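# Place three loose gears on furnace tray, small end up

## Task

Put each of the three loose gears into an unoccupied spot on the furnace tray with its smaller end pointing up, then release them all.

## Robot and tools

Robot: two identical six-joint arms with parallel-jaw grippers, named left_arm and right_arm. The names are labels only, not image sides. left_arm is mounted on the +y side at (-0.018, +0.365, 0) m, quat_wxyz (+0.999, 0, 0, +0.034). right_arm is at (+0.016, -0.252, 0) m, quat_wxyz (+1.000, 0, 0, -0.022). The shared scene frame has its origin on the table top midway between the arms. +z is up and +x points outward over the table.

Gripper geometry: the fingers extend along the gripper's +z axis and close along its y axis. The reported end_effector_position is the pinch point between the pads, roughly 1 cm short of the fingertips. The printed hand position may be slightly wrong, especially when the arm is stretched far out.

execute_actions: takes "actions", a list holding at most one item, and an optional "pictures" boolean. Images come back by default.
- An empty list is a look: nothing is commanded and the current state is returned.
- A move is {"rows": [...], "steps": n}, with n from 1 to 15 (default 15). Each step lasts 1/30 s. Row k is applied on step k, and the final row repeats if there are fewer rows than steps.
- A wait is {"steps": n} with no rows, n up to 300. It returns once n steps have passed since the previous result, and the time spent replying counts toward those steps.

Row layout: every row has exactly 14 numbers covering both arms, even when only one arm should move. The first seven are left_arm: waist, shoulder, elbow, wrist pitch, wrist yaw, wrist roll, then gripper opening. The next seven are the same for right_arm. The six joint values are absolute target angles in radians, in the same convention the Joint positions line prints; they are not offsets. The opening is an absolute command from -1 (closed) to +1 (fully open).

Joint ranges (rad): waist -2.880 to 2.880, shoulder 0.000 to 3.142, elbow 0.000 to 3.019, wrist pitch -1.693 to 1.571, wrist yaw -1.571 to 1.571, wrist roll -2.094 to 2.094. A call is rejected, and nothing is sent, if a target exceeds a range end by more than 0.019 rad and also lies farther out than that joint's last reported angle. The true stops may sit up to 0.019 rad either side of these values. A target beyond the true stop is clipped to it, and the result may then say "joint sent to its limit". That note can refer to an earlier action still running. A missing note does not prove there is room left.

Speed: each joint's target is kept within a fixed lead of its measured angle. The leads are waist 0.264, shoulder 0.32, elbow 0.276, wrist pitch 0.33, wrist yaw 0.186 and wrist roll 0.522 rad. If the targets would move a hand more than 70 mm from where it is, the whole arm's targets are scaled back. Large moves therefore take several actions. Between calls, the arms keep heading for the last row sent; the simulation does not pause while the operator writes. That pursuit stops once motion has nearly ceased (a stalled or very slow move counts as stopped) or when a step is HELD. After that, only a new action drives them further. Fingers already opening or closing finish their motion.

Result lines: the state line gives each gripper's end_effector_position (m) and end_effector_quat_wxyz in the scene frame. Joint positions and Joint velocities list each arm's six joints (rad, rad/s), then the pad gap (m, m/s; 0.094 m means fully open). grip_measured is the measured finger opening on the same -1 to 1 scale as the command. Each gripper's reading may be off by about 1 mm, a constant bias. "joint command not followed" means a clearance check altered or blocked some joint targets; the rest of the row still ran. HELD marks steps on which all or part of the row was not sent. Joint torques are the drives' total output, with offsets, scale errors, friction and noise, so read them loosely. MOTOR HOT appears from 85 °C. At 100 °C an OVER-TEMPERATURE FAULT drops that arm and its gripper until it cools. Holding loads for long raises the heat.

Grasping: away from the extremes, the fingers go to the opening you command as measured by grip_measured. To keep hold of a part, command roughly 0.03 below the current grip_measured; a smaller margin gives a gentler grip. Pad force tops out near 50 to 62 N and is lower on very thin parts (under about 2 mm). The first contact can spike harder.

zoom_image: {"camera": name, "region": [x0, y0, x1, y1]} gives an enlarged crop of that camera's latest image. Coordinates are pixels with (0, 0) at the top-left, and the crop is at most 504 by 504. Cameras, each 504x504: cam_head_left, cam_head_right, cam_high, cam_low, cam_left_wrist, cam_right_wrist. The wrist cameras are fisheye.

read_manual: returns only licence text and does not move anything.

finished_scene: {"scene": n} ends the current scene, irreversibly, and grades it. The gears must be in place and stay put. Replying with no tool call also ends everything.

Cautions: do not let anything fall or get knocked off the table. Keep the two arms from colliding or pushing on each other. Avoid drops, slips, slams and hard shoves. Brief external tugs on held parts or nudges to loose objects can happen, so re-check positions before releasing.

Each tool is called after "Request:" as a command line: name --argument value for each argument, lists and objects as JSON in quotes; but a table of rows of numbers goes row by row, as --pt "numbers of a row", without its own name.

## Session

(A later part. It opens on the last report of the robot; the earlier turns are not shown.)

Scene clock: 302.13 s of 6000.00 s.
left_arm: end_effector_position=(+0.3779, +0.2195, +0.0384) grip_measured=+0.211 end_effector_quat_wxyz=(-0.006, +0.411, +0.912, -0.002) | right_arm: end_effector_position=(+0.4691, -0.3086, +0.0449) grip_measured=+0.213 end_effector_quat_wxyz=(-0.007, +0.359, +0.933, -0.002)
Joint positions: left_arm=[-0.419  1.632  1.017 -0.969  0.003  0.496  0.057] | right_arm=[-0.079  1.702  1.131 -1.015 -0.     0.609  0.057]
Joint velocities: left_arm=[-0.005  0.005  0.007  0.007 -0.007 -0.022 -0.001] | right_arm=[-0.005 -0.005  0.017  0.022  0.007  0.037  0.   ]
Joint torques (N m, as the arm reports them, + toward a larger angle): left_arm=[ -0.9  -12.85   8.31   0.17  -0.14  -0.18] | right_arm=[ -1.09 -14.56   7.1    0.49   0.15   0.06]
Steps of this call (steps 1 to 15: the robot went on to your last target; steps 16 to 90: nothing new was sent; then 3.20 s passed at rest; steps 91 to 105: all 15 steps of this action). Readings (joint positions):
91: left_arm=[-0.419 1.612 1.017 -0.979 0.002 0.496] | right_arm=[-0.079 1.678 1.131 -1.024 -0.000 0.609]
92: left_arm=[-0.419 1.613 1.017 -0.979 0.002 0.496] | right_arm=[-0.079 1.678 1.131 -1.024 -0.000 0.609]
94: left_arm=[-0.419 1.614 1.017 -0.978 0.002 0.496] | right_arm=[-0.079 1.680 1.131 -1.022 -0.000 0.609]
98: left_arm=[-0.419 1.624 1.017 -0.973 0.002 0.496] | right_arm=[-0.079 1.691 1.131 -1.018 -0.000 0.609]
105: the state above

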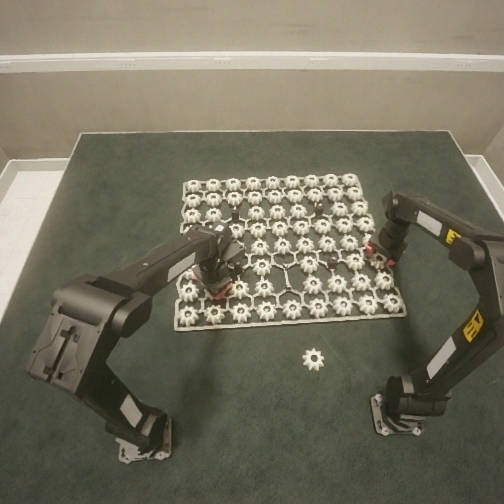

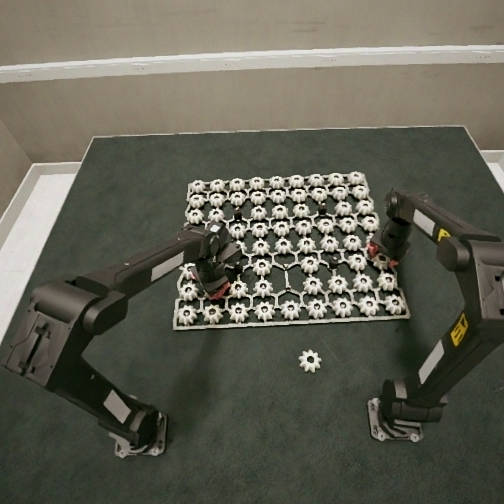

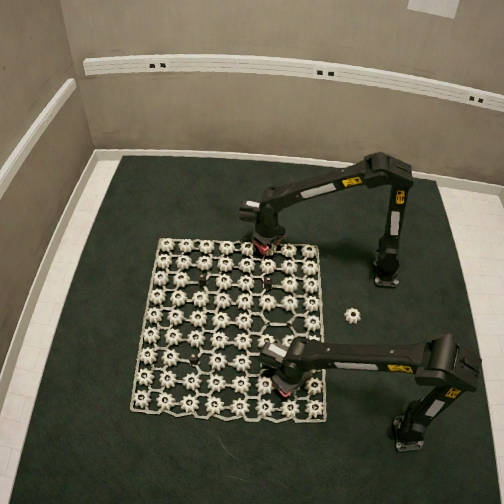

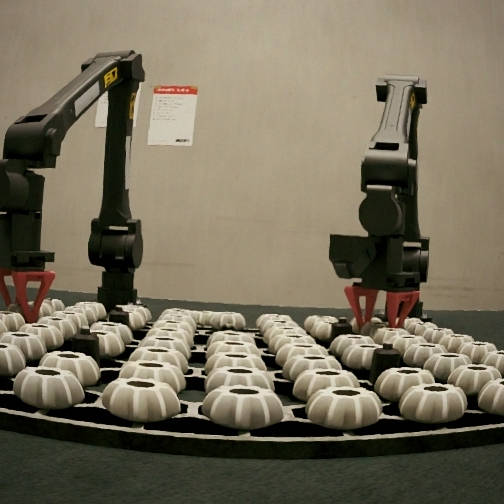

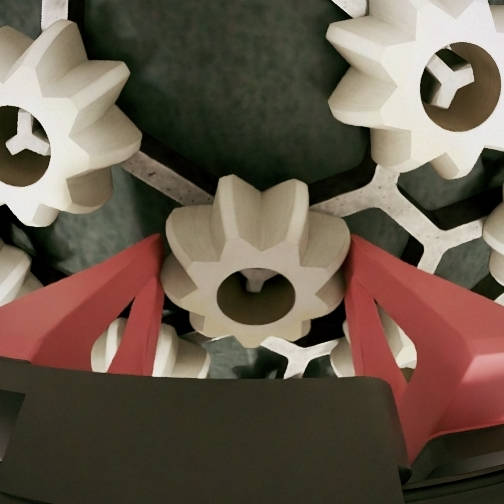

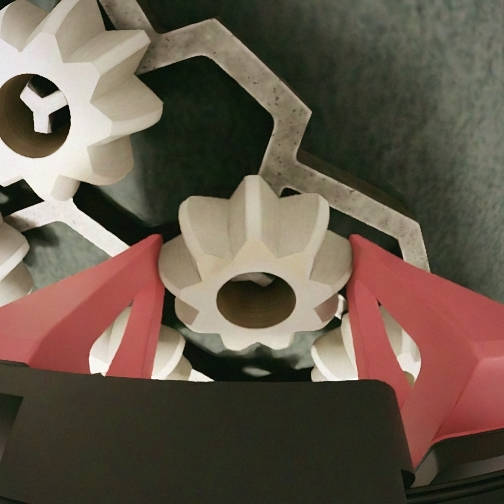

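Request:
execute_actions --actions '[{"rows":[[-0.412,1.651,1.029,-0.966,0,0.485,0.16,-0.086,1.721,1.134,-1.005,0,0.619,0.16],[-0.412,1.654,1.029,-0.966,0,0.485,0.16,-0.086,1.725,1.134,-1.005,0,0.619,0.16],[-0.412,1.657,1.029,-0.966,0,0.485,0.16,-0.086,1.728,1.134,-1.005,0,0.619,0.16],[-0.412,1.66,1.029,-0.966,0,0.485,0.16,-0.086,1.731,1.134,-1.005,0,0.619,0.16],[-0.412,1.662,1.029,-0.966,0,0.485,0.16,-0.086,1.734,1.134,-1.005,0,0.619,0.16]],"steps":14}]'

Scene clock: 306.30 s of 6000.00 s.
left_arm: end_effector_position=(+0.3777, +0.2196, +0.0375) grip_measured=+0.211 end_effector_quat_wxyz=(-0.007, +0.411, +0.912, -0.002) | right_arm: end_effector_position=(+0.4693, -0.3088, +0.0407) grip_measured=+0.213 end_effector_quat_wxyz=(-0.010, +0.359, +0.933, -0.002)
Joint positions: left_arm=[-0.419  1.634  1.017 -0.969  0.003  0.496  0.057] | right_arm=[-0.08   1.711  1.131 -1.011 -0.     0.609  0.057]
Joint velocities: left_arm=[ 0.005 -0.015 -0.007 -0.012  0.007  0.066 -0.   ] | right_arm=[-0.005 -0.024  0.007 -0.007  0.007 -0.051  0.001]
Joint torques (N m, as the arm reports them, + toward a larger angle): left_arm=[ -0.84 -11.8    8.33   0.11  -0.13  -0.18] | right_arm=[ -1.07 -13.87   7.09   0.33   0.14   0.07]
Steps of this call (steps 1 to 15: the robot went on to your last target; steps 16 to 90: nothing new was sent; then 0.70 s passed at rest; steps 91 to 104: all 14 steps of this action). Readings (joint positions):
91: left_arm=[-0.419 1.632 1.017 -0.969 0.003 0.496] | right_arm=[-0.079 1.702 1.131 -1.015 -0.000 0.609]
92: left_arm=[-0.419 1.632 1.017 -0.969 0.003 0.496] | right_arm=[-0.079 1.702 1.131 -1.015 -0.000 0.609]
94: left_arm=[-0.419 1.634 1.017 -0.969 0.003 0.496] | right_arm=[-0.079 1.704 1.131 -1.015 -0.000 0.609]
98: left_arm=[-0.419 1.634 1.017 -0.969 0.003 0.496] | right_arm=[-0.079 1.711 1.131 -1.011 -0.000 0.609]
104: the state above

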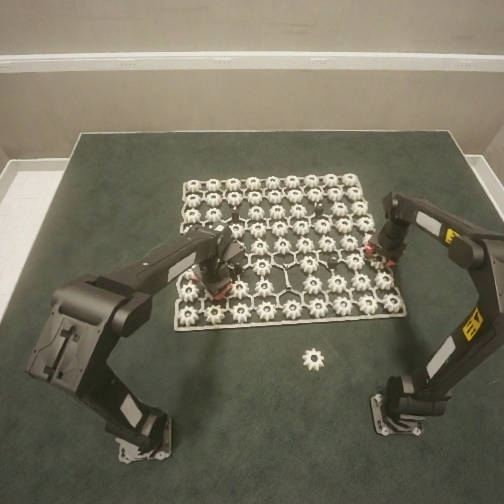

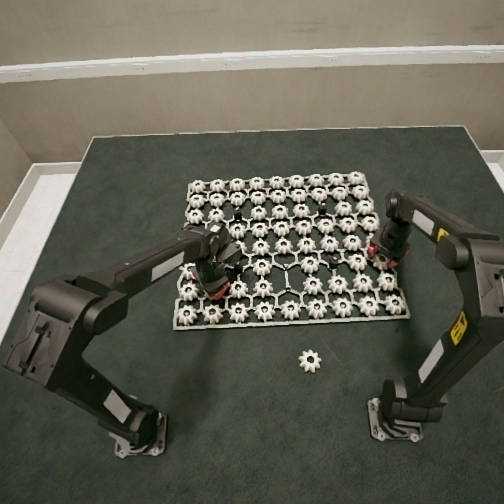

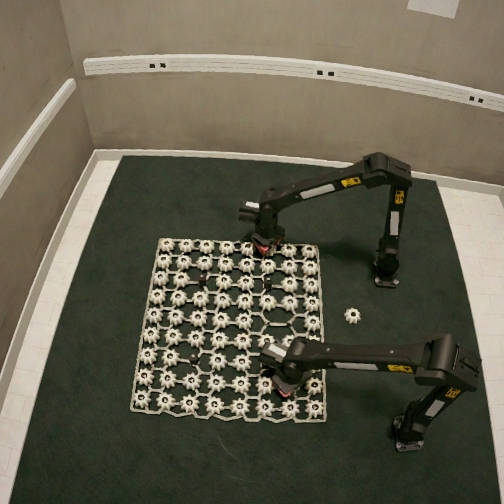

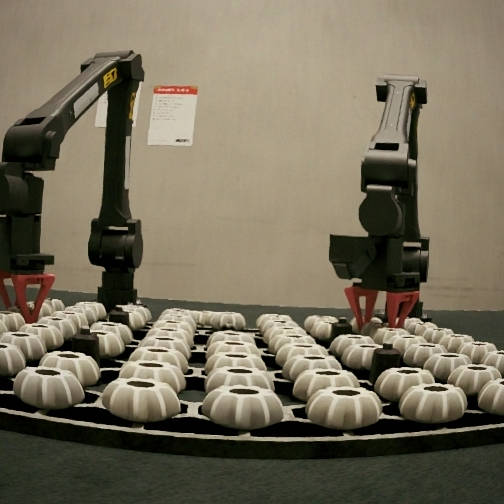

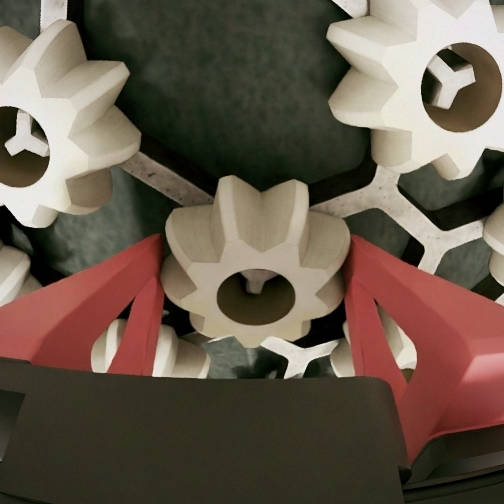

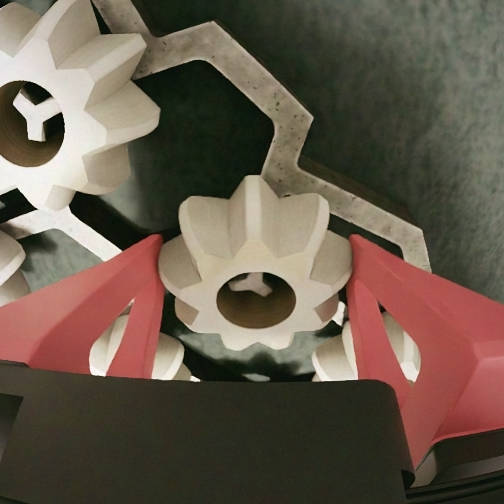

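Request:
execute_actions --actions '[{"rows":[[-0.415,1.64,1.029,-0.966,0,0.485,0.16,-0.084,1.718,1.134,-1.007,0,0.619,0.16],[-0.415,1.635,1.029,-0.966,0,0.485,0.19,-0.084,1.712,1.134,-1.007,0,0.619,0.19],[-0.415,1.635,1.029,-0.966,0,0.485,0.22,-0.084,1.712,1.134,-1.007,0,0.619,0.22],[-0.415,1.635,1.029,-0.966,0,0.485,0.25,-0.084,1.712,1.134,-1.007,0,0.619,0.25],[-0.415,1.635,1.029,-0.966,0,0.485,0.3,-0.084,1.712,1.134,-1.007,0,0.619,0.3],[-0.415,1.635,1.029,-0.966,0,0.485,0.36,-0.084,1.712,1.134,-1.007,0,0.619,0.36],[-0.415,1.635,1.029,-0.966,0,0.485,0.42,-0.084,1.712,1.134,-1.007,0,0.619,0.42],[-0.415,1.635,1.029,-0.966,0,0.485,0.48,-0.084,1.712,1.134,-1.007,0,0.619,0.48]],"steps":12}]'

Scene clock: 319.33 s of 6000.00 s.
left_arm: end_effector_position=(+0.3778, +0.2198, +0.0375) grip_measured=+0.478 end_effector_quat_wxyz=(-0.007, +0.411, +0.912, -0.002) | right_arm: end_effector_position=(+0.4693, -0.3088, +0.0407) grip_measured=+0.478 end_effector_quat_wxyz=(-0.010, +0.359, +0.933, -0.002)
Joint positions: left_arm=[-0.419  1.634  1.017 -0.969  0.002  0.496  0.069] | right_arm=[-0.08   1.711  1.131 -1.011 -0.     0.609  0.069]
Joint velocities: left_arm=[-0.005 -0.005 -0.002  0.002 -0.037  0.066  0.   ] | right_arm=[ 0.005  0.005 -0.017  0.002 -0.066 -0.022  0.001]
Joint torques (N m, as the arm reports them, + toward a larger angle): left_arm=[ -0.92 -13.47   8.35   0.17  -0.09  -0.2 ] | right_arm=[ -0.9  -15.8    7.07   0.28   0.15   0.06]
Steps of this call (steps 1 to 15: the robot went on to your last target; steps 16 to 90: nothing new was sent; then 9.63 s passed at rest; steps 91 to 102: all 12 steps of this action). Readings (joint positions):
91: left_arm=[-0.419 1.634 1.017 -0.969 0.003 0.496] | right_arm=[-0.080 1.711 1.131 -1.011 -0.000 0.609]
92: left_arm=[-0.419 1.634 1.017 -0.969 0.003 0.496] | right_arm=[-0.080 1.711 1.131 -1.011 -0.000 0.609]
94: left_arm=[-0.419 1.634 1.017 -0.969 0.003 0.496] | right_arm=[-0.080 1.711 1.131 -1.011 -0.000 0.609]
98: left_arm=[-0.419 1.634 1.017 -0.969 0.002 0.496] | right_arm=[-0.080 1.711 1.131 -1.011 -0.000 0.609]
102: the state above

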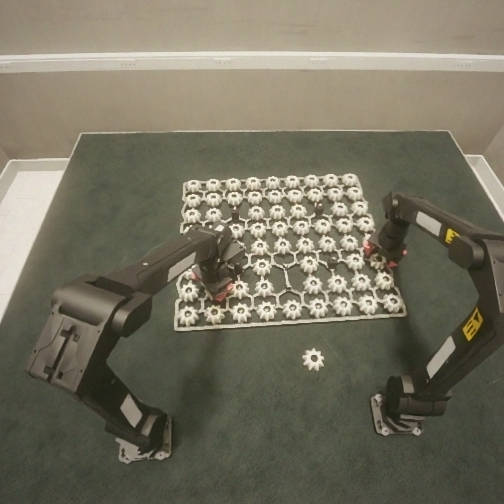

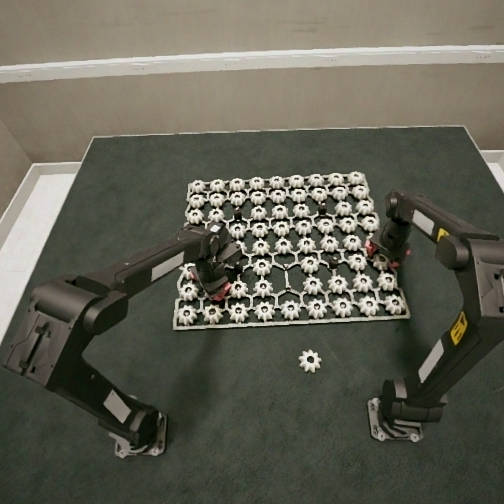

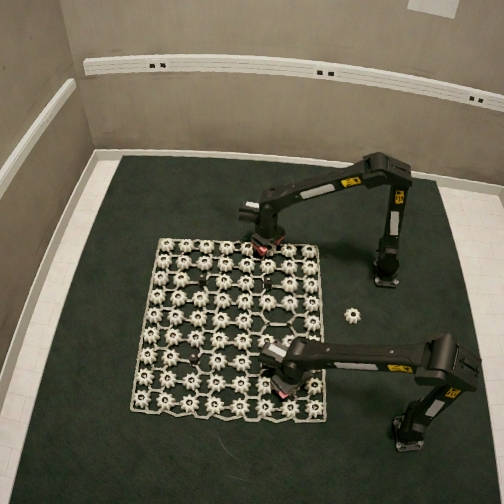

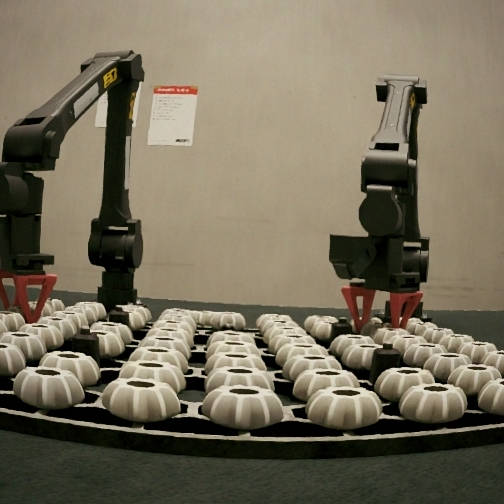

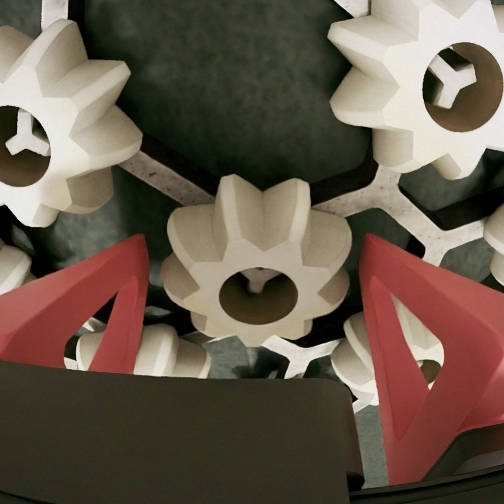

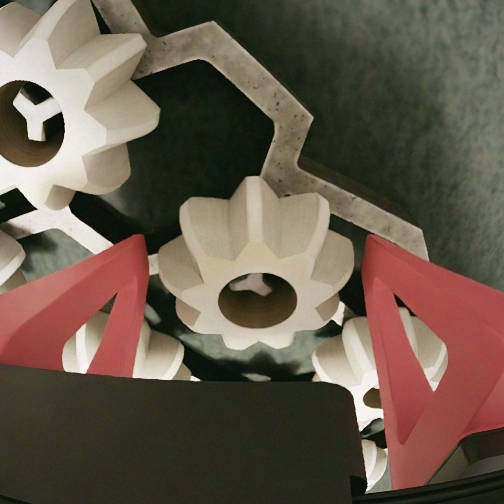

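Request:
execute_actions --actions '[{"rows":[[-0.415,1.62,1.029,-0.975,0,0.485,0.48,-0.084,1.70,1.134,-1.018,0,0.619,0.48],[-0.415,1.61,1.029,-0.979,0,0.485,0.48,-0.084,1.69,1.134,-1.022,0,0.619,0.48],[-0.415,1.60,1.032,-0.983,0,0.485,0.48,-0.084,1.68,1.134,-1.026,0,0.619,0.48],[-0.415,1.59,1.036,-0.988,0,0.485,0.48,-0.084,1.67,1.137,-1.031,0,0.619,0.48],[-0.415,1.58,1.04,-0.993,0,0.485,0.48,-0.084,1.66,1.14,-1.036,0,0.619,0.48],[-0.415,1.57,1.045,-1.0,0,0.485,0.48,-0.084,1.65,1.145,-1.043,0,0.619,0.48],[-0.415,1.562,1.052,-1.01,0,0.485,0.48,-0.084,1.64,1.15,-1.052,0,0.619,0.48],[-0.415,1.555,1.06,-1.022,0,0.485,0.48,-0.084,1.63,1.155,-1.063,0,0.619,0.48],[-0.415,1.549,1.07,-1.036,0,0.485,0.48,-0.084,1.62,1.16,-1.075,0,0.619,0.48],[-0.415,1.544,1.08,-1.052,0,0.485,0.48,-0.084,1.61,1.164,-1.088,0,0.619,0.48],[-0.415,1.539,1.09,-1.068,0,0.485,0.48,-0.084,1.60,1.168,-1.102,0,0.619,0.48],[-0.415,1.535,1.10,-1.084,0,0.485,0.48,-0.084,1.59,1.17,-1.116,0,0.619,0.48],[-0.415,1.531,1.108,-1.10,0,0.485,0.48,-0.084,1.58,1.17,-1.13,0,0.619,0.48],[-0.415,1.528,1.115,-1.115,0,0.485,0.48,-0.084,1.57,1.17,-1.143,0,0.619,0.48],[-0.415,1.525,1.12,-1.13,0,0.485,0.48,-0.084,1.56,1.17,-1.155,0,0.619,0.48]],"steps":15}]' --pictures false

Request:
execute_actions --actions '[{"steps":5}]'

Scene clock: 341.37 s of 6000.00 s.
left_arm: end_effector_position=(+0.3743, +0.2211, +0.0895) grip_measured=+0.478 end_effector_quat_wxyz=(-0.000, +0.411, +0.912, -0.001) | right_arm: end_effector_position=(+0.4505, -0.3064, +0.0929) grip_measured=+0.479 end_effector_quat_wxyz=(-0.003, +0.359, +0.933, -0.001)
Joint positions: left_arm=[-0.419  1.542  1.064 -1.093  0.002  0.496  0.069] | right_arm=[-0.08   1.589  1.131 -1.119 -0.     0.609  0.069]
Joint velocities: left_arm=[-0.015 -0.142  0.286 -0.413  0.081 -0.007 -0.   ] | right_arm=[-0.005 -0.357 -0.007 -0.374 -0.037  0.007 -0.   ]
Joint torques (N m, as the arm reports them, + toward a larger angle): left_arm=[ -1.05 -13.37  11.02  -0.26  -0.08  -0.17] | right_arm=[ -0.98 -15.18  10.17  -0.15   0.15   0.06]
Steps of this call (steps 1 to 15: the robot went on to your last target; steps 16 to 90: nothing new was sent; then 18.53 s passed at rest; steps 91 to 105: all 15 steps of this action). Readings (joint positions):
91: left_arm=[-0.419 1.634 1.017 -0.969 0.002 0.496] | right_arm=[-0.080 1.711 1.131 -1.011 -0.000 0.609]
92: left_arm=[-0.419 1.634 1.017 -0.969 0.002 0.496] | right_arm=[-0.080 1.711 1.131 -1.011 -0.000 0.609]
94: left_arm=[-0.419 1.630 1.017 -0.973 0.002 0.496] | right_arm=[-0.080 1.708 1.131 -1.014 -0.000 0.609]
98: left_arm=[-0.419 1.600 1.017 -0.996 0.002 0.496] | right_arm=[-0.080 1.679 1.131 -1.035 -0.000 0.609]
105: the state above

Scene clock: 341.53 s of 6000.00 s.
left_arm: end_effector_position=(+0.3778, +0.2198, +0.1029) grip_measured=+0.478 end_effector_quat_wxyz=(+0.006, +0.411, +0.912, -0.001) | right_arm: end_effector_position=(+0.4457, -0.3058, +0.1061) grip_measured=+0.479 end_effector_quat_wxyz=(+0.001, +0.359, +0.933, +0.000)
Joint positions: left_arm=[-0.419  1.527  1.086 -1.118  0.002  0.496  0.069] | right_arm=[-0.08   1.557  1.131 -1.143 -0.     0.609  0.069]
Joint velocities: left_arm=[-0.005 -0.005 -0.007 -0.032  0.007  0.007 -0.001] | right_arm=[-0.005 -0.024 -0.002 -0.027  0.007  0.022 -0.   ]
Joint torques (N m, as the arm reports them, + toward a larger angle): left_arm=[ -1.24 -13.33  10.78  -0.37  -0.08  -0.17] | right_arm=[ -0.94 -13.86  10.3   -0.18   0.15   0.05]
Steps of this call (steps 1 to 5: the robot went on to your last target). Readings (joint positions):
1: left_arm=[-0.419 1.538 1.073 -1.105 0.002 0.496] | right_arm=[-0.080 1.578 1.131 -1.130 -0.000 0.609]
2: left_arm=[-0.419 1.534 1.080 -1.111 0.002 0.496] | right_arm=[-0.080 1.570 1.131 -1.137 -0.000 0.609]
4: left_arm=[-0.419 1.529 1.086 -1.117 0.002 0.496] | right_arm=[-0.080 1.559 1.131 -1.142 -0.000 0.609]
5: the state above

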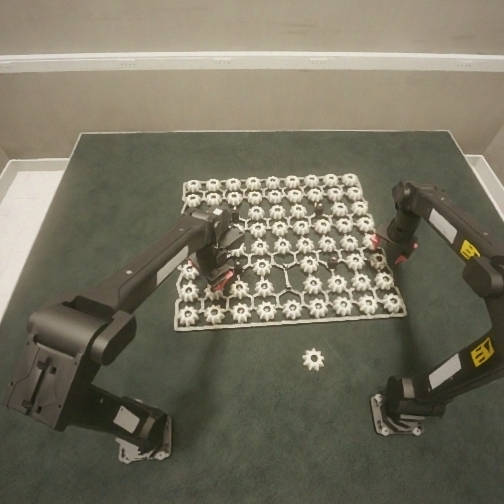

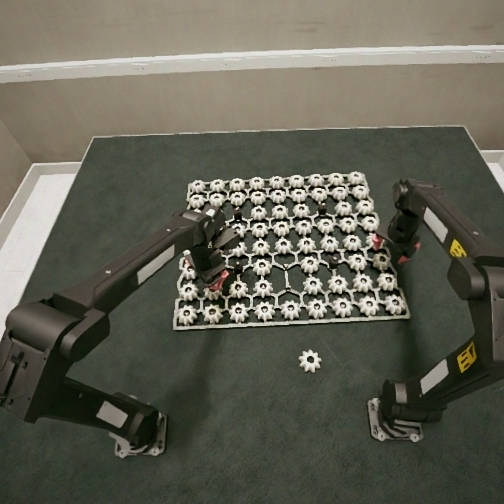

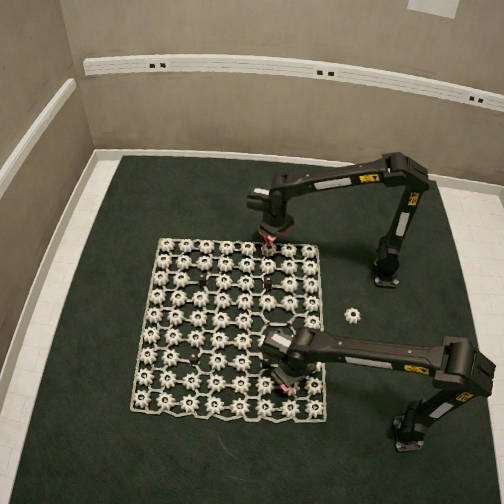

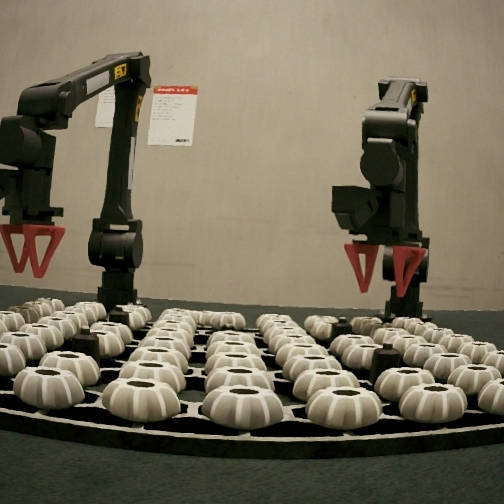

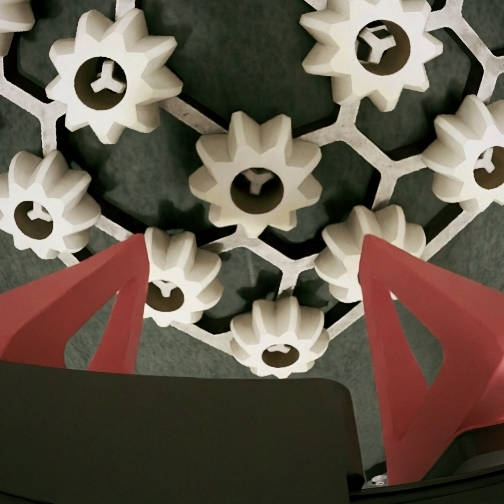

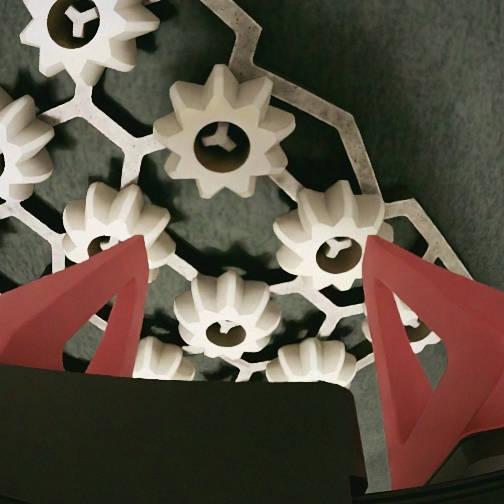

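Request:
zoom_image --camera "cam_left_wrist" --region '[130, 90, 430, 330]'

Request:
zoom_image --camera "cam_low" --region '[300, 295, 460, 375]'

Region (130, 90, 430, 330) of cam_left_wrist's 504x504 image, scaled by 1.680, with more detail than that image has; it fills the top 403 rows of this view, and the rest is white.

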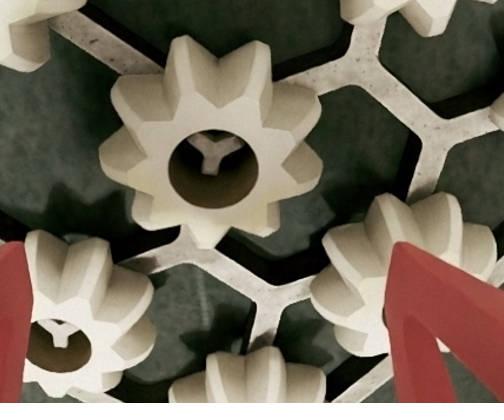

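Region (300, 295, 460, 375) of cam_low's 504x504 image, scaled by 3.150, with more detail than that image has.

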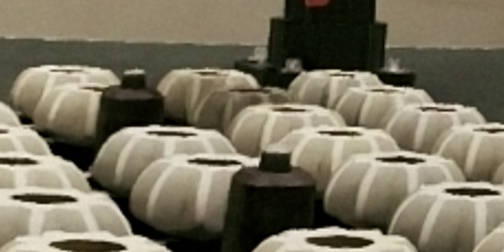

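Request:
execute_actions --actions '[{"rows":[[-0.414,1.525,1.12,-1.13,0,0.485,0.48,-0.081,1.559,1.139,-1.155,0,0.617,0.5],[-0.412,1.525,1.12,-1.13,0,0.485,0.48,-0.073,1.555,1.135,-1.155,0,0.61,0.52],[-0.409,1.525,1.12,-1.13,0,0.485,0.48,-0.06,1.548,1.129,-1.156,0,0.599,0.54],[-0.404,1.525,1.12,-1.13,0,0.485,0.48,-0.041,1.539,1.12,-1.156,0,0.583,0.56],[-0.397,1.525,1.12,-1.13,0,0.485,0.48,-0.017,1.527,1.109,-1.157,0,0.563,0.58],[-0.39,1.525,1.12,-1.13,0,0.485,0.48,0.011,1.513,1.096,-1.157,0,0.54,0.6],[-0.381,1.525,1.12,-1.13,0,0.485,0.48,0.044,1.497,1.08,-1.158,0,0.513,0.62],[-0.371,1.525,1.12,-1.13,0,0.485,0.48,0.081,1.478,1.063,-1.159,0,0.482,0.64],[-0.36,1.525,1.12,-1.13,0,0.485,0.48,0.122,1.458,1.044,-1.16,0,0.448,0.66],[-0.349,1.525,1.12,-1.13,0,0.485,0.48,0.166,1.436,1.023,-1.161,0,0.412,0.68],[-0.336,1.525,1.12,-1.13,0,0.485,0.48,0.213,1.413,1.001,-1.162,0,0.373,0.7],[-0.324,1.525,1.12,-1.13,0,0.485,0.48,0.261,1.389,0.979,-1.163,0,0.333,0.72],[-0.31,1.525,1.12,-1.13,0,0.485,0.48,0.312,1.364,0.955,-1.164,0,0.291,0.74],[-0.296,1.525,1.12,-1.13,0,0.485,0.48,0.364,1.338,0.93,-1.165,0,0.248,0.77],[-0.283,1.525,1.12,-1.13,0,0.485,0.48,0.416,1.313,0.906,-1.167,0,0.205,0.8]],"steps":15}]' --pictures false

Request:
execute_actions --actions '[{"rows":[[-0.269,1.525,1.12,-1.13,0,0.485,0.48,0.467,1.287,0.882,-1.168,0,0.161,0.8],[-0.255,1.525,1.12,-1.13,0,0.485,0.48,0.519,1.261,0.857,-1.169,0,0.118,0.8],[-0.241,1.525,1.12,-1.13,0,0.485,0.48,0.57,1.236,0.833,-1.17,0,0.076,0.8],[-0.229,1.525,1.12,-1.13,0,0.485,0.48,0.618,1.212,0.811,-1.171,0,0.036,0.8],[-0.216,1.525,1.12,-1.13,0,0.485,0.48,0.665,1.189,0.789,-1.172,0,-0.003,0.8],[-0.205,1.525,1.12,-1.13,0,0.485,0.48,0.709,1.167,0.768,-1.173,0,-0.039,0.8],[-0.194,1.525,1.12,-1.13,0,0.485,0.48,0.75,1.147,0.749,-1.174,0,-0.073,0.8],[-0.184,1.525,1.12,-1.13,0,0.485,0.48,0.787,1.128,0.732,-1.175,0,-0.104,0.8],[-0.175,1.525,1.12,-1.13,0,0.485,0.48,0.82,1.112,0.716,-1.176,0,-0.131,0.8],[-0.168,1.525,1.12,-1.13,0,0.485,0.48,0.848,1.098,0.703,-1.176,0,-0.154,0.8],[-0.161,1.525,1.12,-1.13,0,0.485,0.48,0.872,1.086,0.692,-1.177,0,-0.174,0.8],[-0.156,1.525,1.12,-1.13,0,0.485,0.48,0.891,1.077,0.683,-1.177,0,-0.19,0.8],[-0.153,1.525,1.12,-1.13,0,0.485,0.48,0.904,1.07,0.677,-1.178,0,-0.201,0.8],[-0.151,1.525,1.12,-1.13,0,0.485,0.48,0.912,1.066,0.673,-1.178,0,-0.208,0.8],[-0.15,1.525,1.12,-1.13,0,0.485,0.48,0.915,1.065,0.672,-1.178,0,-0.21,0.8]],"steps":15}]' --pictures false

Request:
execute_actions --actions '[{"steps":12}]'

Scene clock: 374.27 s of 6000.00 s.
left_arm: end_effector_position=(+0.3898, +0.2615, +0.1029) grip_measured=+0.478 end_effector_quat_wxyz=(+0.004, +0.363, +0.932, -0.001) | right_arm: end_effector_position=(+0.3701, -0.1521, +0.1136) grip_measured=+0.785 end_effector_quat_wxyz=(+0.002, +0.046, +0.999, +0.000)
Joint positions: left_arm=[-0.316  1.527  1.086 -1.122  0.002  0.496  0.069] | right_arm=[ 0.321  1.383  0.963 -1.147  0.001  0.368  0.084]
Joint velocities: left_arm=[ 0.435 -0.005  0.007 -0.002 -0.066  0.037 -0.   ] | right_arm=[ 1.783 -0.835 -0.642  0.002 -0.037 -0.989  0.027]
Joint torques (N m, as the arm reports them, + toward a larger angle): left_arm=[ -0.76 -13.16  10.84  -0.28  -0.1   -0.2 ] | right_arm=[ -1.48 -13.14   6.27  -0.55   0.09  -0.14]
Steps of this call (steps 1 to 30: the robot went on to your last target; steps 31 to 90: nothing new was sent; then 29.23 s passed at rest; steps 91 to 105: all 15 steps of this action). Readings (joint positions):
91: left_arm=[-0.419 1.527 1.086 -1.122 0.002 0.496] | right_arm=[-0.080 1.557 1.131 -1.144 -0.000 0.609]
92: left_arm=[-0.419 1.527 1.086 -1.122 0.002 0.496] | right_arm=[-0.080 1.557 1.131 -1.144 -0.000 0.609]
94: left_arm=[-0.418 1.527 1.086 -1.122 0.002 0.496] | right_arm=[-0.076 1.557 1.131 -1.144 -0.000 0.607]
98: left_arm=[-0.403 1.527 1.086 -1.122 0.002 0.496] | right_arm=[-0.019 1.535 1.103 -1.144 0.001 0.565]
105: the state above

Scene clock: 374.77 s of 6000.00 s.
left_arm: end_effector_position=(+0.4012, +0.3289, +0.1029) grip_measured=+0.478 end_effector_quat_wxyz=(+0.004, +0.286, +0.958, -0.000) | right_arm: end_effector_position=(+0.1830, -0.0568, +0.1035) grip_measured=+0.799 end_effector_quat_wxyz=(+0.003, -0.478, +0.878, +0.001)
Joint positions: left_arm=[-0.153  1.527  1.086 -1.122  0.002  0.496  0.069] | right_arm=[ 0.91   1.077  0.682 -1.17  -0.    -0.131  0.085]
Joint velocities: left_arm=[ 0.063 -0.005 -0.022  0.002 -0.066 -0.007 -0.   ] | right_arm=[ 0.259 -0.142 -0.149 -0.022  0.022 -0.505  0.001]
Joint torques (N m, as the arm reports them, + toward a larger angle): left_arm=[ -1.66 -13.01  10.85  -0.27  -0.09  -0.19] | right_arm=[-1.52 -6.33  7.58 -0.08  0.07 -0.14]
Steps of this call (steps 1 to 15: all 15 steps of this action). Readings (joint positions):
1: left_arm=[-0.301 1.527 1.086 -1.122 0.002 0.496] | right_arm=[0.381 1.354 0.939 -1.148 0.001 0.331]
2: left_arm=[-0.285 1.527 1.086 -1.122 0.002 0.496] | right_arm=[0.440 1.325 0.916 -1.149 0.001 0.292]
4: left_arm=[-0.256 1.527 1.086 -1.122 0.002 0.496] | right_arm=[0.550 1.268 0.868 -1.153 0.000 0.212]
8: left_arm=[-0.205 1.527 1.086 -1.122 0.002 0.496] | right_arm=[0.733 1.167 0.777 -1.161 -0.000 0.059]
15: the state above

Scene clock: 375.17 s of 6000.00 s.
left_arm: end_effector_position=(+0.4013, +0.3300, +0.1029) grip_measured=+0.478 end_effector_quat_wxyz=(+0.004, +0.285, +0.959, -0.000) | right_arm: end_effector_position=(+0.1803, -0.0570, +0.1027) grip_measured=+0.799 end_effector_quat_wxyz=(+0.002, -0.509, +0.861, +0.001)
Joint positions: left_arm=[-0.151  1.527  1.086 -1.122  0.002  0.496  0.069] | right_arm=[ 0.918  1.073  0.678 -1.17  -0.    -0.195  0.085]
Joint velocities: left_arm=[ 0.005 -0.005 -0.032 -0.022  0.022  0.022 -0.001] | right_arm=[ 0.005 -0.005  0.012 -0.007  0.007 -0.037  0.   ]
Joint torques (N m, as the arm reports them, + toward a larger angle): left_arm=[ -1.57 -13.3   10.88  -0.28  -0.08  -0.17] | right_arm=[-0.79 -6.67  7.28 -0.09  0.07 -0.18]
Steps of this call (steps 1 to 12: the robot went on to your last target). Readings (joint positions):
1: left_arm=[-0.152 1.527 1.086 -1.122 0.002 0.496] | right_arm=[0.917 1.074 0.679 -1.170 -0.000 -0.145]
2: left_arm=[-0.151 1.527 1.086 -1.122 0.002 0.496] | right_arm=[0.918 1.073 0.678 -1.170 -0.000 -0.156]
4: left_arm=[-0.151 1.527 1.086 -1.122 0.002 0.496] | right_arm=[0.918 1.073 0.678 -1.170 -0.000 -0.172]
8: left_arm=[-0.151 1.527 1.086 -1.122 0.002 0.496] | right_arm=[0.918 1.073 0.678 -1.170 -0.000 -0.188]
12: the state above

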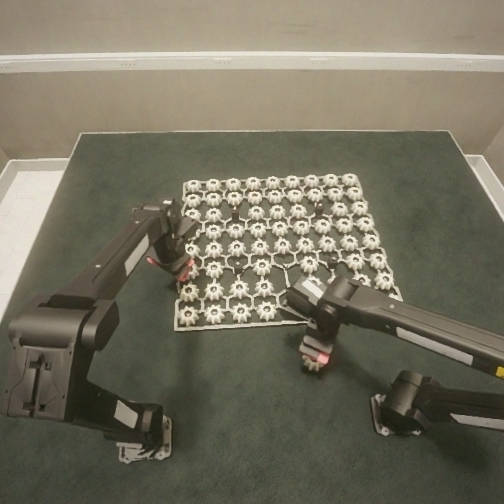

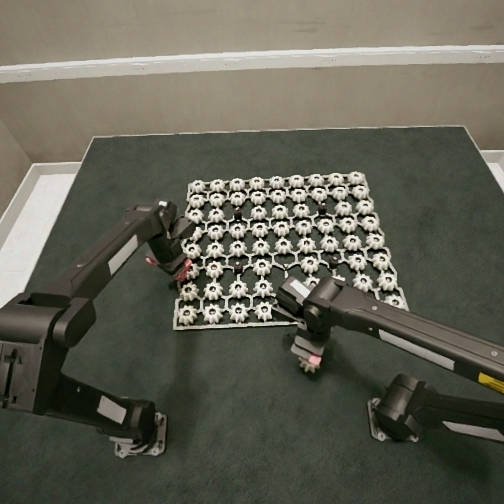

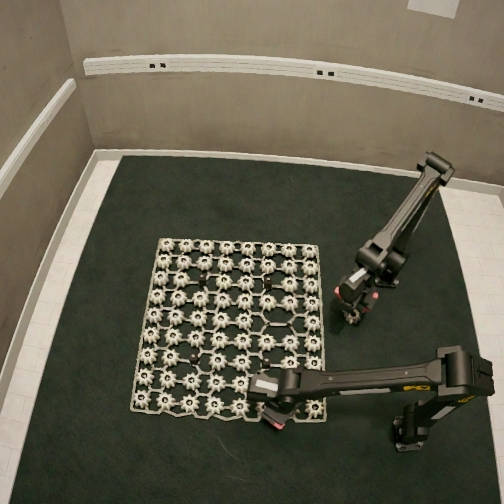

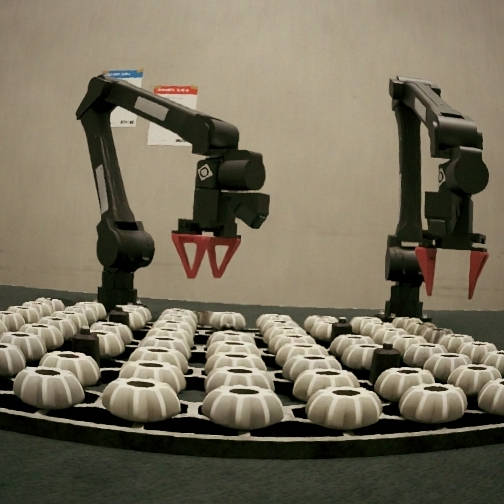

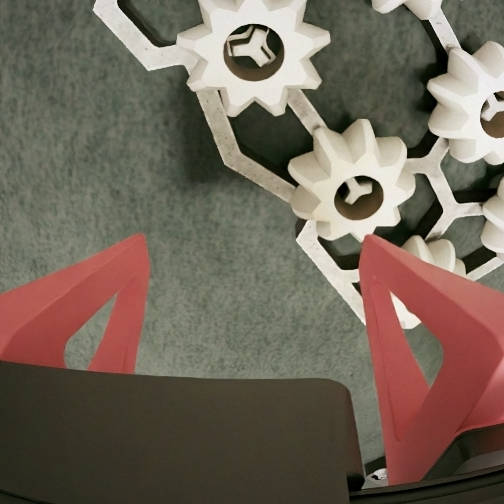

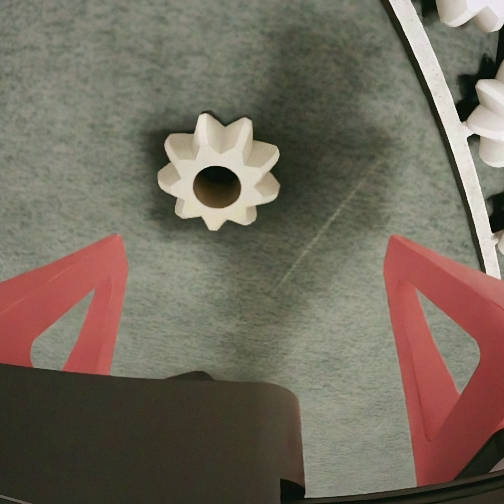

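Request:
execute_actions --actions '[{"rows":[[-0.15,1.525,1.12,-1.13,0,0.485,0.48,0.925,1.08,0.672,-1.16,0,-0.21,0.8],[-0.15,1.525,1.12,-1.13,0,0.485,0.48,0.933,1.086,0.665,-1.148,0,-0.21,0.8],[-0.15,1.525,1.12,-1.13,0,0.485,0.48,0.942,1.093,0.656,-1.132,0,-0.21,0.8],[-0.15,1.525,1.12,-1.13,0,0.485,0.48,0.951,1.101,0.646,-1.113,0,-0.21,0.8],[-0.15,1.525,1.12,-1.13,0,0.485,0.48,0.96,1.11,0.635,-1.092,0,-0.21,0.8],[-0.15,1.525,1.12,-1.13,0,0.485,0.48,0.968,1.119,0.623,-1.07,0,-0.21,0.8],[-0.15,1.525,1.12,-1.13,0,0.485,0.48,0.973,1.128,0.611,-1.048,0,-0.21,0.8],[-0.15,1.525,1.12,-1.13,0,0.485,0.48,0.976,1.137,0.599,-1.026,0,-0.21,0.8],[-0.15,1.525,1.12,-1.13,0,0.485,0.48,0.977,1.146,0.587,-1.005,0,-0.21,0.8],[-0.15,1.525,1.12,-1.13,0,0.485,0.48,0.977,1.154,0.576,-0.986,0,-0.21,0.8],[-0.15,1.525,1.12,-1.13,0,0.485,0.48,0.977,1.161,0.566,-0.969,0,-0.21,0.8],[-0.15,1.525,1.12,-1.13,0,0.485,0.48,0.977,1.167,0.558,-0.955,0,-0.21,0.8],[-0.15,1.525,1.12,-1.13,0,0.485,0.48,0.977,1.172,0.552,-0.944,0,-0.21,0.8],[-0.15,1.525,1.12,-1.13,0,0.485,0.48,0.977,1.176,0.548,-0.936,0,-0.21,0.8],[-0.15,1.525,1.12,-1.13,0,0.485,0.48,0.977,1.178,0.545,-0.932,0,-0.21,0.8]],"steps":15}]' --pictures false

Request:
execute_actions --actions '[{"steps":10}]'

Scene clock: 394.80 s of 6000.00 s.
left_arm: end_effector_position=(+0.4013, +0.3300, +0.1029) grip_measured=+0.478 end_effector_quat_wxyz=(+0.004, +0.285, +0.959, -0.000) | right_arm: end_effector_position=(+0.1653, -0.0532, +0.0418) grip_measured=+0.799 end_effector_quat_wxyz=(+0.002, -0.535, +0.845, +0.001)
Joint positions: left_arm=[-0.151  1.527  1.086 -1.122  0.002  0.496  0.069] | right_arm=[ 0.974  1.161  0.556 -0.962 -0.    -0.2    0.085]
Joint velocities: left_arm=[-0.005  0.015 -0.002  0.012  0.066  0.022  0.001] | right_arm=[-0.005  0.142 -0.164  0.242  0.051  0.022  0.   ]
Joint torques (N m, as the arm reports them, + toward a larger angle): left_arm=[ -1.47 -13.15  10.84  -0.22  -0.05  -0.17] | right_arm=[-0.63 -5.6   6.84  0.72  0.07 -0.17]
Steps of this call (steps 1 to 30: the robot went on to your last target; steps 31 to 90: nothing new was sent; then 16.13 s passed at rest; steps 91 to 105: all 15 steps of this action). Readings (joint positions):
91: left_arm=[-0.151 1.527 1.086 -1.122 0.002 0.496] | right_arm=[0.918 1.073 0.678 -1.170 -0.000 -0.199]
92: left_arm=[-0.151 1.527 1.086 -1.122 0.002 0.496] | right_arm=[0.918 1.073 0.677 -1.169 -0.000 -0.199]
94: left_arm=[-0.151 1.527 1.086 -1.122 0.002 0.496] | right_arm=[0.925 1.074 0.672 -1.151 -0.000 -0.199]
98: left_arm=[-0.151 1.527 1.086 -1.122 0.002 0.496] | right_arm=[0.959 1.093 0.636 -1.077 -0.000 -0.200]
105: the state above

Scene clock: 395.13 s of 6000.00 s.
left_arm: end_effector_position=(+0.4013, +0.3300, +0.1029) grip_measured=+0.478 end_effector_quat_wxyz=(+0.004, +0.285, +0.959, -0.000) | right_arm: end_effector_position=(+0.1653, -0.0532, +0.0378) grip_measured=+0.799 end_effector_quat_wxyz=(+0.003, -0.535, +0.845, +0.001)
Joint positions: left_arm=[-0.151  1.527  1.086 -1.122  0.002  0.496  0.069] | right_arm=[ 0.974  1.167  0.547 -0.944 -0.    -0.2    0.085]
Joint velocities: left_arm=[-0.015 -0.015 -0.002 -0.002 -0.051  0.037 -0.001] | right_arm=[ 0.005 -0.015  0.012 -0.002 -0.066  0.022  0.   ]
Joint torques (N m, as the arm reports them, + toward a larger angle): left_arm=[ -1.35 -13.4   10.86  -0.27  -0.07  -0.2 ] | right_arm=[-0.42 -5.32  6.63  0.75  0.07 -0.16]
Steps of this call (steps 1 to 10: the robot went on to your last target). Readings (joint positions):
1: left_arm=[-0.151 1.527 1.086 -1.122 0.002 0.496] | right_arm=[0.974 1.165 0.551 -0.956 -0.000 -0.200]
2: left_arm=[-0.151 1.527 1.086 -1.122 0.002 0.496] | right_arm=[0.974 1.167 0.548 -0.952 -0.000 -0.200]
4: left_arm=[-0.151 1.527 1.086 -1.122 0.002 0.496] | right_arm=[0.974 1.167 0.547 -0.948 -0.000 -0.200]
8: left_arm=[-0.151 1.527 1.086 -1.122 0.002 0.496] | right_arm=[0.974 1.167 0.547 -0.945 -0.000 -0.200]
10: the state above

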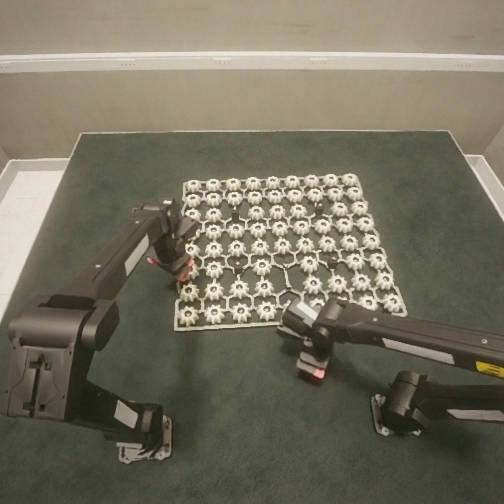

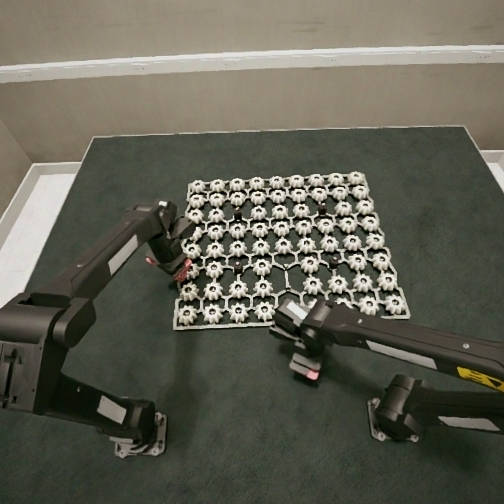

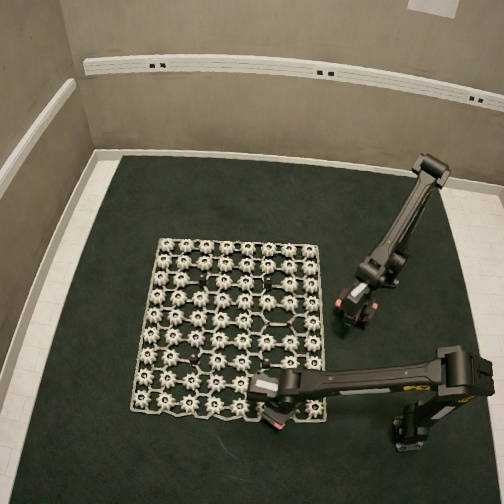

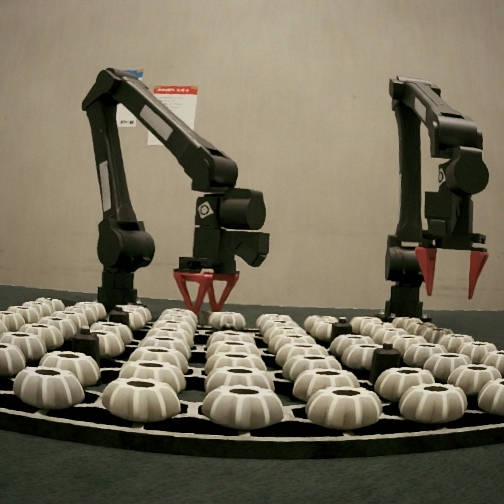

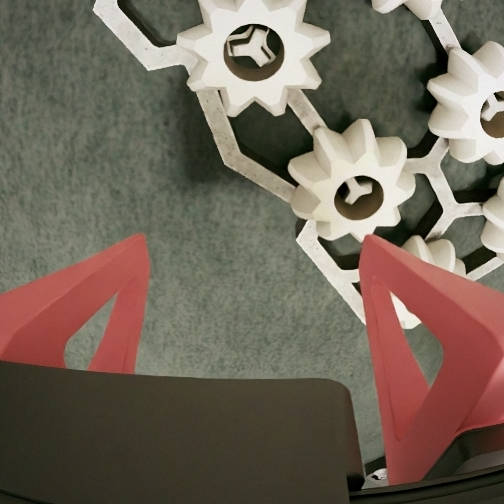

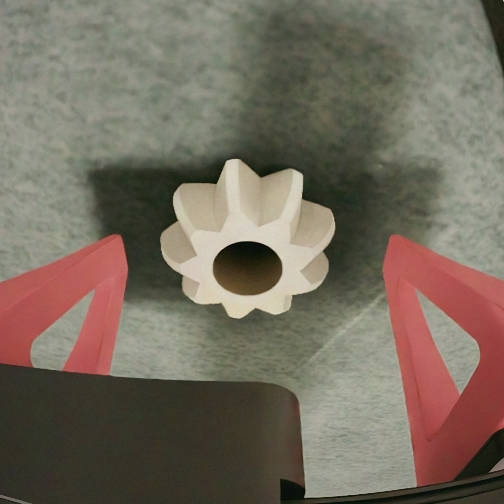

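Request:
execute_actions --actions '[{"rows":[[-0.15,1.525,1.12,-1.13,0,0.485,0.48,0.977,1.185,0.542,-0.927,0,-0.23,0.8],[-0.15,1.525,1.12,-1.13,0,0.485,0.48,0.977,1.19,0.539,-0.921,0,-0.25,0.8],[-0.15,1.525,1.12,-1.13,0,0.485,0.48,0.977,1.194,0.536,-0.915,0,-0.27,0.8],[-0.15,1.525,1.12,-1.13,0,0.485,0.48,0.977,1.198,0.533,-0.909,0,-0.29,0.8],[-0.15,1.525,1.12,-1.13,0,0.485,0.48,0.977,1.202,0.53,-0.903,0,-0.31,0.75],[-0.15,1.525,1.12,-1.13,0,0.485,0.48,0.977,1.206,0.528,-0.897,0,-0.33,0.7],[-0.15,1.525,1.12,-1.13,0,0.485,0.48,0.977,1.209,0.526,-0.892,0,-0.35,0.65],[-0.15,1.525,1.12,-1.13,0,0.485,0.48,0.977,1.212,0.524,-0.887,0,-0.35,0.6]],"steps":15}]'

Scene clock: 407.00 s of 6000.00 s.
left_arm: end_effector_position=(+0.4013, +0.3300, +0.1029) grip_measured=+0.478 end_effector_quat_wxyz=(+0.004, +0.285, +0.959, -0.000) | right_arm: end_effector_position=(+0.1656, -0.0528, +0.0265) grip_measured=+0.601 end_effector_quat_wxyz=(+0.003, -0.588, +0.809, +0.001)
Joint positions: left_arm=[-0.151  1.527  1.086 -1.122  0.002  0.496  0.069] | right_arm=[ 0.974  1.195  0.531 -0.9   -0.    -0.329  0.075]
Joint velocities: left_arm=[-0.015 -0.005  0.002  0.007 -0.051 -0.007 -0.001] | right_arm=[-0.015  0.005 -0.007  0.012  0.022 -0.037  0.001]
Joint torques (N m, as the arm reports them, + toward a larger angle): left_arm=[ -1.41 -13.23  10.88  -0.24  -0.05  -0.18] | right_arm=[-0.34 -4.79  6.    0.69  0.05 -0.18]
Steps of this call (steps 1 to 30: the robot went on to your last target; steps 31 to 90: nothing new was sent; then 8.37 s passed at rest; steps 91 to 105: all 15 steps of this action). Readings (joint positions):
91: left_arm=[-0.151 1.527 1.086 -1.122 0.002 0.496] | right_arm=[0.974 1.167 0.547 -0.943 -0.000 -0.203]
92: left_arm=[-0.151 1.527 1.086 -1.122 0.002 0.496] | right_arm=[0.974 1.167 0.547 -0.941 -0.000 -0.209]
94: left_arm=[-0.151 1.527 1.086 -1.122 0.002 0.496] | right_arm=[0.974 1.170 0.547 -0.932 -0.000 -0.230]
98: left_arm=[-0.151 1.527 1.086 -1.122 0.002 0.496] | right_arm=[0.974 1.185 0.540 -0.908 -0.000 -0.286]
105: the state above

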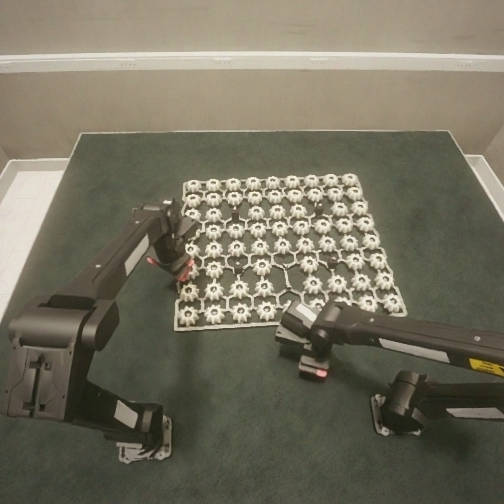

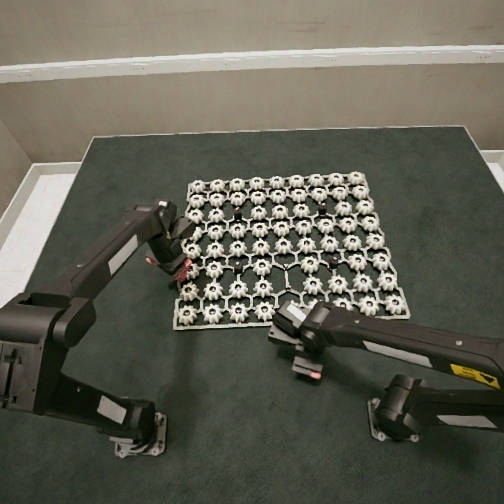

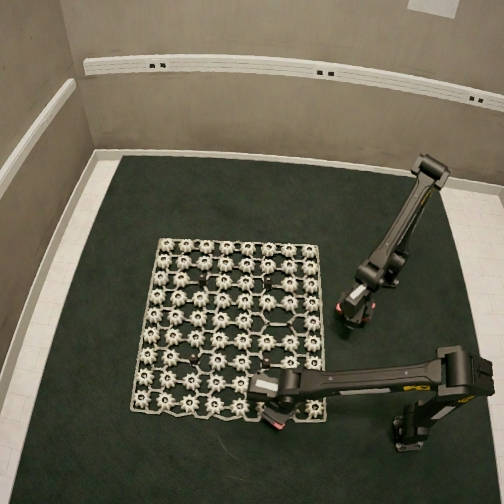

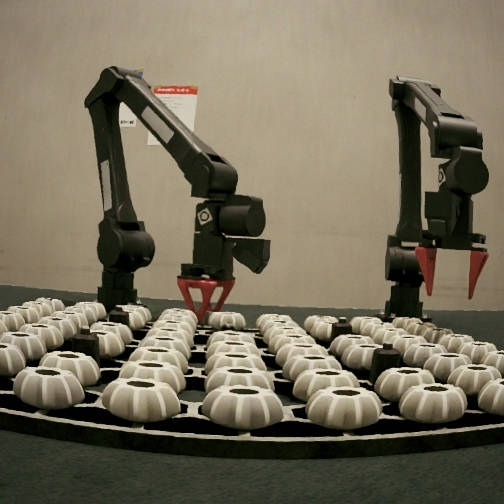

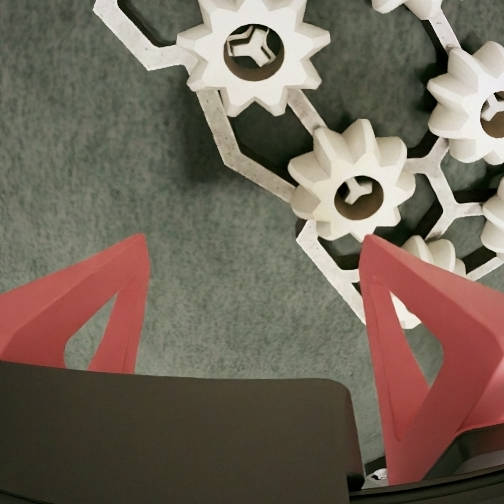

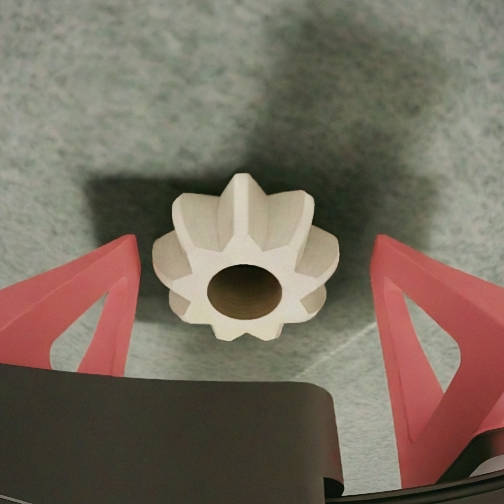

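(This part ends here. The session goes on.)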